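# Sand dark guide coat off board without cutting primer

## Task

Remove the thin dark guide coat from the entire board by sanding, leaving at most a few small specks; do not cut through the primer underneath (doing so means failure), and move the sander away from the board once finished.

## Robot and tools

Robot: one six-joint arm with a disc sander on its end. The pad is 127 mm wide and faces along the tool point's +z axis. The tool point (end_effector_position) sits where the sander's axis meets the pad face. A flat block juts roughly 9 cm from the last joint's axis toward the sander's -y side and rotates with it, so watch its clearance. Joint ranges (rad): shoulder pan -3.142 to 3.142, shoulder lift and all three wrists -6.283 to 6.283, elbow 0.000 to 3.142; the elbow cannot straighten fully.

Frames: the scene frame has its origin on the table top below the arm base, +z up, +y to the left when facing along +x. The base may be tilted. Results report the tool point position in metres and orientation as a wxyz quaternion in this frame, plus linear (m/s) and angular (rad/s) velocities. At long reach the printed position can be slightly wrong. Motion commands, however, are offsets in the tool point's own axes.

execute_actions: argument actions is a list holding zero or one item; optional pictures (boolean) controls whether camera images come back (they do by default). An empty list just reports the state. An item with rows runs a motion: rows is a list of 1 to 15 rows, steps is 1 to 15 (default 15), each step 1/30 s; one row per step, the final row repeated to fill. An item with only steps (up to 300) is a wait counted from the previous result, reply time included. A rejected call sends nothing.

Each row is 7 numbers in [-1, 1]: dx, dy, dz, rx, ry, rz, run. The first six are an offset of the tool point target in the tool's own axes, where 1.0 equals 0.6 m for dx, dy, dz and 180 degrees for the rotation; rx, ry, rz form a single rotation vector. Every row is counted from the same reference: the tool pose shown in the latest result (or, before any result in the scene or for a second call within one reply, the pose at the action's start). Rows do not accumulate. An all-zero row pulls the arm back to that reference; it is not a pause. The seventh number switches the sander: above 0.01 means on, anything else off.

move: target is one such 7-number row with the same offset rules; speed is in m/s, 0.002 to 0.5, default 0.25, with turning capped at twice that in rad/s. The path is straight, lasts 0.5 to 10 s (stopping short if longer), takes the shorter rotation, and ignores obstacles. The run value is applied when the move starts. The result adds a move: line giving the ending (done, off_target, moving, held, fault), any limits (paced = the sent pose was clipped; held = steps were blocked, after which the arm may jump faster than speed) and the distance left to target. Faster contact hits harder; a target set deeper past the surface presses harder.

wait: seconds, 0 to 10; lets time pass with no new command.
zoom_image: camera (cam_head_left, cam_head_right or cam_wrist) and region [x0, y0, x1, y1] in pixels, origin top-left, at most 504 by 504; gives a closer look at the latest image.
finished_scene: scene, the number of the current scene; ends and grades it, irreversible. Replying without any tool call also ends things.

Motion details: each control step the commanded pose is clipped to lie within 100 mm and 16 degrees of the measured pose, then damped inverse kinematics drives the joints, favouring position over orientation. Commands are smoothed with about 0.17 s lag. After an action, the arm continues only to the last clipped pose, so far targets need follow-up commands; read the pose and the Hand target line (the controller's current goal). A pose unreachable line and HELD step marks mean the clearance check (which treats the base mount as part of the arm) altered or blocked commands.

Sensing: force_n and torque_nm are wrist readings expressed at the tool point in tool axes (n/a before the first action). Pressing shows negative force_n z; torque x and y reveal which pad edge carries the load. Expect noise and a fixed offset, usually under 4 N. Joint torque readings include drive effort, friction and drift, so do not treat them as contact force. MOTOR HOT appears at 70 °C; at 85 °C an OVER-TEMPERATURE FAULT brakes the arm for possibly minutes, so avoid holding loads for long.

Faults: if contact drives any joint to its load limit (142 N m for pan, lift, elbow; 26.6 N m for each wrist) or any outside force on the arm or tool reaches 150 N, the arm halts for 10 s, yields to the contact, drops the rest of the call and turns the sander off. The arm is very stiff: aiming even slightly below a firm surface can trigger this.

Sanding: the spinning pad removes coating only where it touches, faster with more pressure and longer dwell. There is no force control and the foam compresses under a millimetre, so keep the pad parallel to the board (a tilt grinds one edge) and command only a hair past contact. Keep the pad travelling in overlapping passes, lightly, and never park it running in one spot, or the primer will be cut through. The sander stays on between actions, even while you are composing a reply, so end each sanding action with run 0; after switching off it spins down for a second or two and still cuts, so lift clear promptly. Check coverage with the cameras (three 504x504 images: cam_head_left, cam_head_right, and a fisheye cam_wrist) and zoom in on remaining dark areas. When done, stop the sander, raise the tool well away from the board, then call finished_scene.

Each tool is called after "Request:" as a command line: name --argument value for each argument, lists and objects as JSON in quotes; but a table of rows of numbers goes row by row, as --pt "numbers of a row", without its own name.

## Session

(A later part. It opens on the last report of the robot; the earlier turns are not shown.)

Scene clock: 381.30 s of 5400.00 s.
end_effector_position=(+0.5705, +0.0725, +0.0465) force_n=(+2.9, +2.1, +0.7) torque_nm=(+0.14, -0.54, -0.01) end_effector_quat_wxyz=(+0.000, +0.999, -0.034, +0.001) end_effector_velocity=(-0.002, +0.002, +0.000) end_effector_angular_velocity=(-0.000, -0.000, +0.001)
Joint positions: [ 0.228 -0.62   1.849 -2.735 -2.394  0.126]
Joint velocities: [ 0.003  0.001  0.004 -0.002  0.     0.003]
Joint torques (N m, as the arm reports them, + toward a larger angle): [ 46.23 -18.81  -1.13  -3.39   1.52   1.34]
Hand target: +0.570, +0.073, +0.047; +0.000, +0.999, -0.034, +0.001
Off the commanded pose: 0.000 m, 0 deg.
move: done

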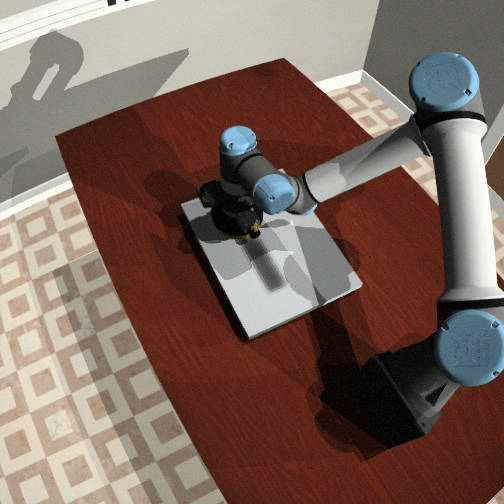

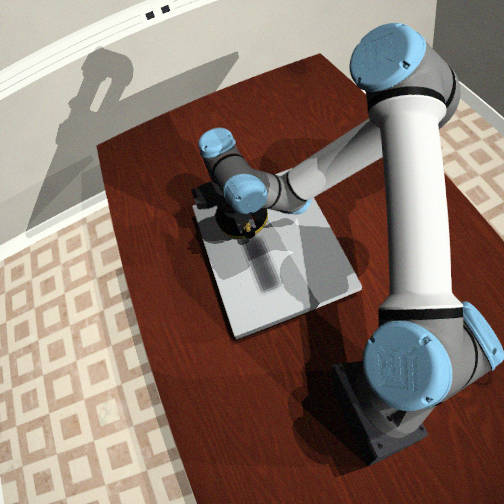

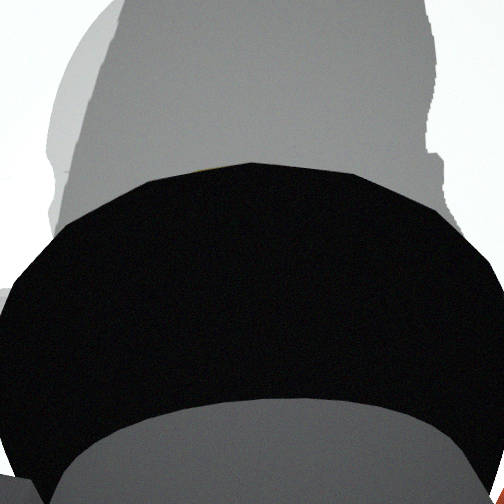

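Request:
move --target '[-0.05, 0, 0.0057, 0, 0, 0, 1]' --speed 0.05

Request:
move --target '[-0.3, 0, 0.0001, 0, 0, 0, 1]' --speed 0.07

Request:
move --target '[0, 0.45, -0.15, 0, 0, 0, 0]' --speed 0.2

Scene clock: 388.50 s of 5400.00 s.
end_effector_position=(+0.5408, +0.0745, +0.0431) force_n=(-2.8, +4.2, -37.2) torque_nm=(+0.57, -0.65, -0.02) end_effector_quat_wxyz=(+0.000, +0.999, -0.034, +0.001) end_effector_velocity=(-0.002, +0.001, -0.000) end_effector_angular_velocity=(-0.000, +0.001, +0.003)
Joint positions: [ 0.228 -0.635  1.933 -2.805 -2.394  0.126]
Joint velocities: [ 0.    -0.     0.005 -0.003  0.    -0.002]
Joint torques (N m, as the arm reports them, + toward a larger angle): [ 26.24 -34.93   5.48  -1.41   0.14  -1.57]
Hand target: +0.541, +0.075, +0.043; +0.000, +0.999, -0.034, +0.001
Off the commanded pose: 0.000 m, 0 deg.
move: done

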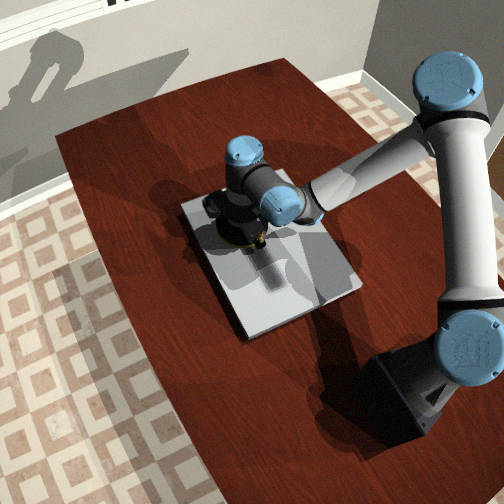

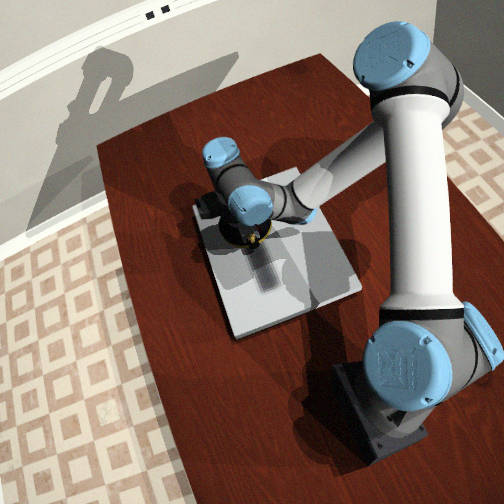

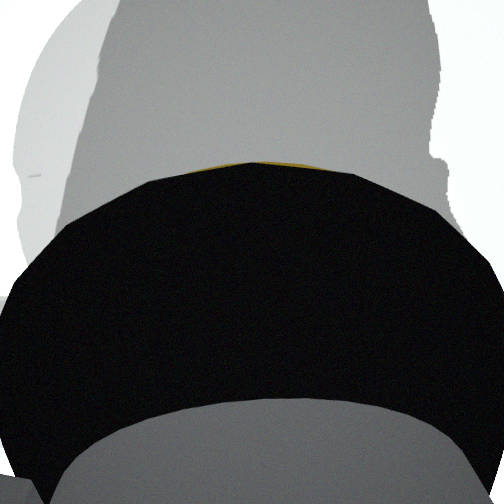

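Scene clock: 391.70 s of 5400.00 s.
end_effector_position=(+0.3612, +0.0867, +0.0426) force_n=(-0.5, +1.7, -38.3) torque_nm=(+0.41, +0.04, -0.20) end_effector_quat_wxyz=(+0.000, +0.999, -0.034, +0.001) end_effector_velocity=(-0.002, -0.000, -0.000) end_effector_angular_velocity=(+0.000, -0.000, -0.000)
Joint positions: [ 0.269 -0.661  2.387 -3.19  -2.391  0.186]
Joint velocities: [ 0.     0.001  0.006 -0.007  0.     0.   ]
Joint torques (N m, as the arm reports them, + toward a larger angle): [26.88  2.42 11.15 -1.57  0.59  0.98]
Hand target: +0.361, +0.087, +0.043; +0.000, +0.999, -0.034, +0.001
Off the commanded pose: 0.000 m, 0 deg.
move: done

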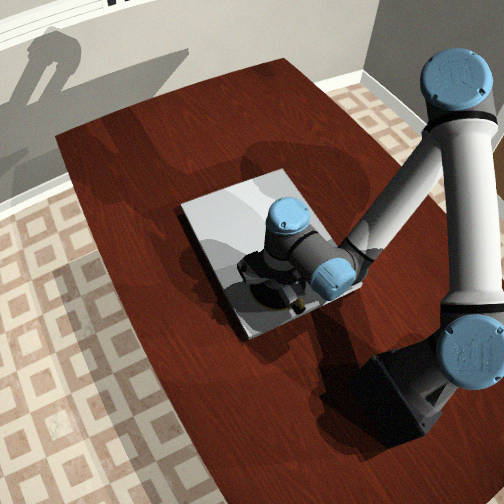

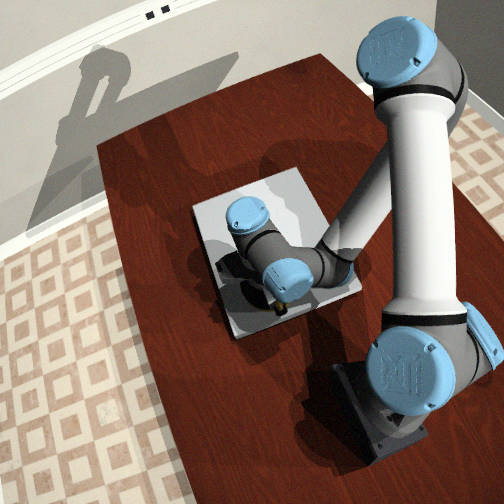

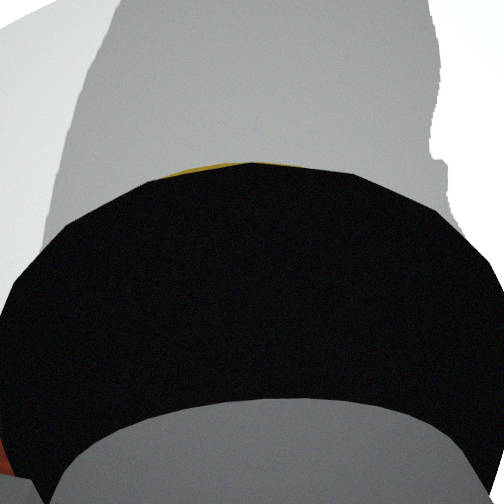

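Scene clock: 393.93 s of 5400.00 s.
end_effector_position=(+0.3428, -0.1826, +0.1327) force_n=(+1.9, +2.1, +1.2) torque_nm=(+0.47, -0.32, -0.23) end_effector_quat_wxyz=(+0.000, +0.999, -0.034, +0.001) end_effector_velocity=(+0.000, -0.002, +0.001) end_effector_angular_velocity=(+0.002, +0.002, +0.001)
Joint positions: [-0.068 -1.54   2.528 -2.808 -2.366 -0.303]
Joint velocities: [-0.003 -0.007 -0.004  0.012  0.002 -0.002]
Joint torques (N m, as the arm reports them, + toward a larger angle): [  2.49 -29.   -16.35  -1.3    1.41  -1.65]
Hand target: +0.343, -0.183, +0.133; -0.000, +0.999, -0.034, +0.001
Off the commanded pose: 0.000 m, 0 deg.
move: done

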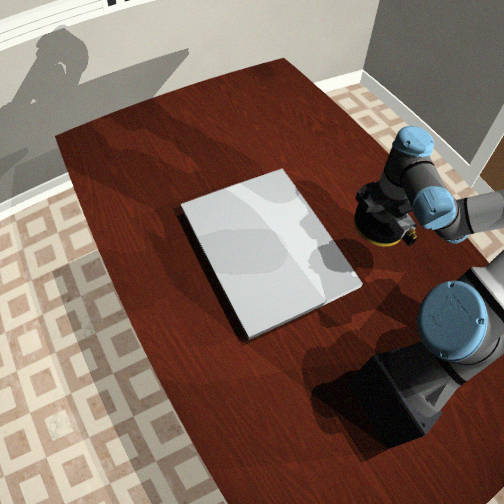

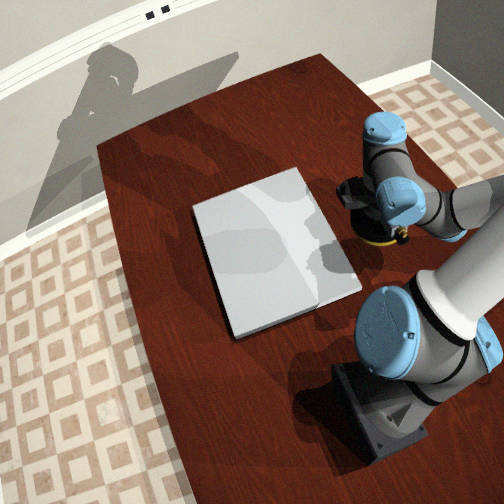

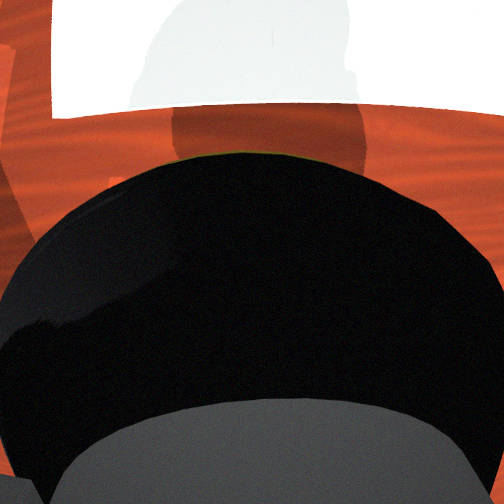

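Request:
zoom_image --camera "cam_head_left" --region '[160, 150, 400, 360]'

Request:
zoom_image --camera "cam_head_right" --region '[170, 150, 390, 350]'

Region (160, 150, 400, 360) of cam_head_left's 504x504 image, scaled by 2.100, with more detail than that image has; it fills the top 441 rows of this view, and the rest is white.

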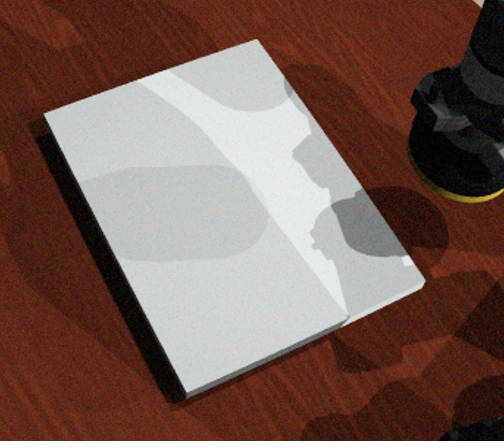

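Region (170, 150, 390, 350) of cam_head_right's 504x504 image, scaled by 2.291, with more detail than that image has; it fills the top 458 rows of this view, and the rest is white.

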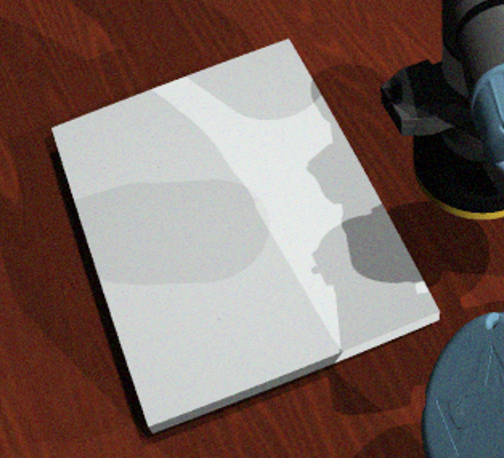

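Request:
move --target '[0, 0.1, -0.12, 0, 0, 0, 0]' --speed 0.2

Request:
finished_scene --scene 1

Scene clock: 400.87 s of 5400.00 s.
end_effector_position=(+0.3386, -0.2423, +0.2046) force_n=(+1.6, -2.8, +3.7) torque_nm=(-0.31, -0.18, +0.07) end_effector_quat_wxyz=(+0.000, +0.999, -0.034, +0.001) end_effector_velocity=(+0.001, -0.002, +0.002) end_effector_angular_velocity=(+0.002, +0.003, -0.003)
Joint positions: [-0.033 -1.8    2.397 -2.383 -2.374 -0.254]
Joint velocities: [ 0.001 -0.004 -0.009  0.018  0.001  0.007]
Joint torques (N m, as the arm reports them, + toward a larger angle): [ 23.28 -27.53 -23.67  -0.83   1.45   1.66]
Hand target: +0.339, -0.242, +0.205; +0.000, +0.999, -0.034, +0.001
Off the commanded pose: 0.000 m, 0 deg.
move: done

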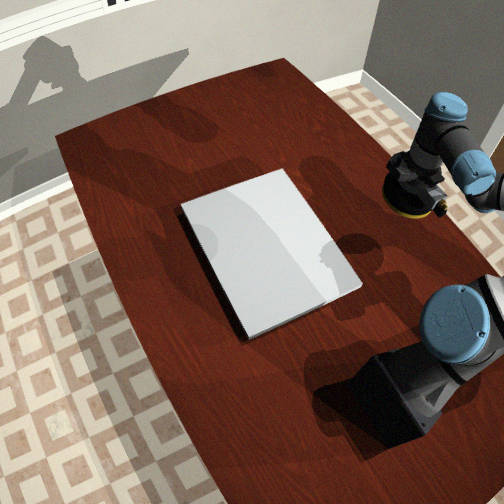

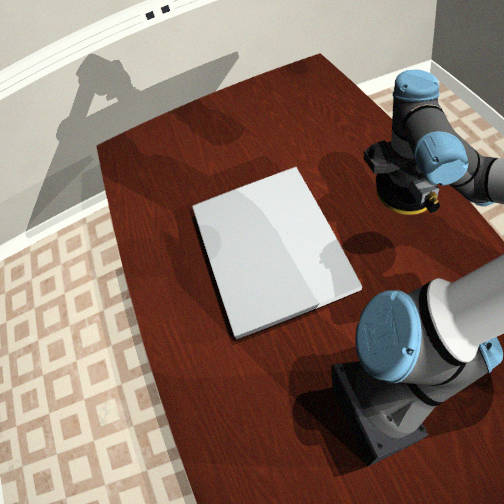

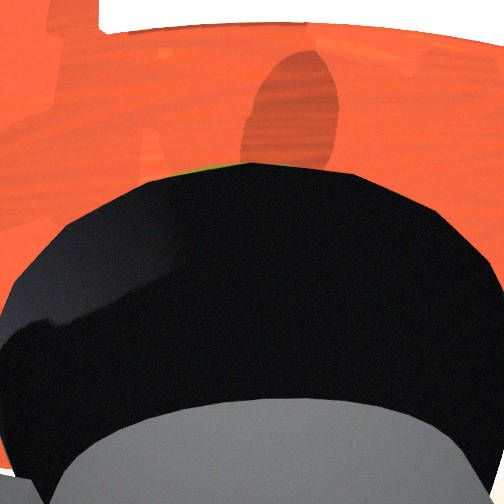

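The scene is finished: the task was done.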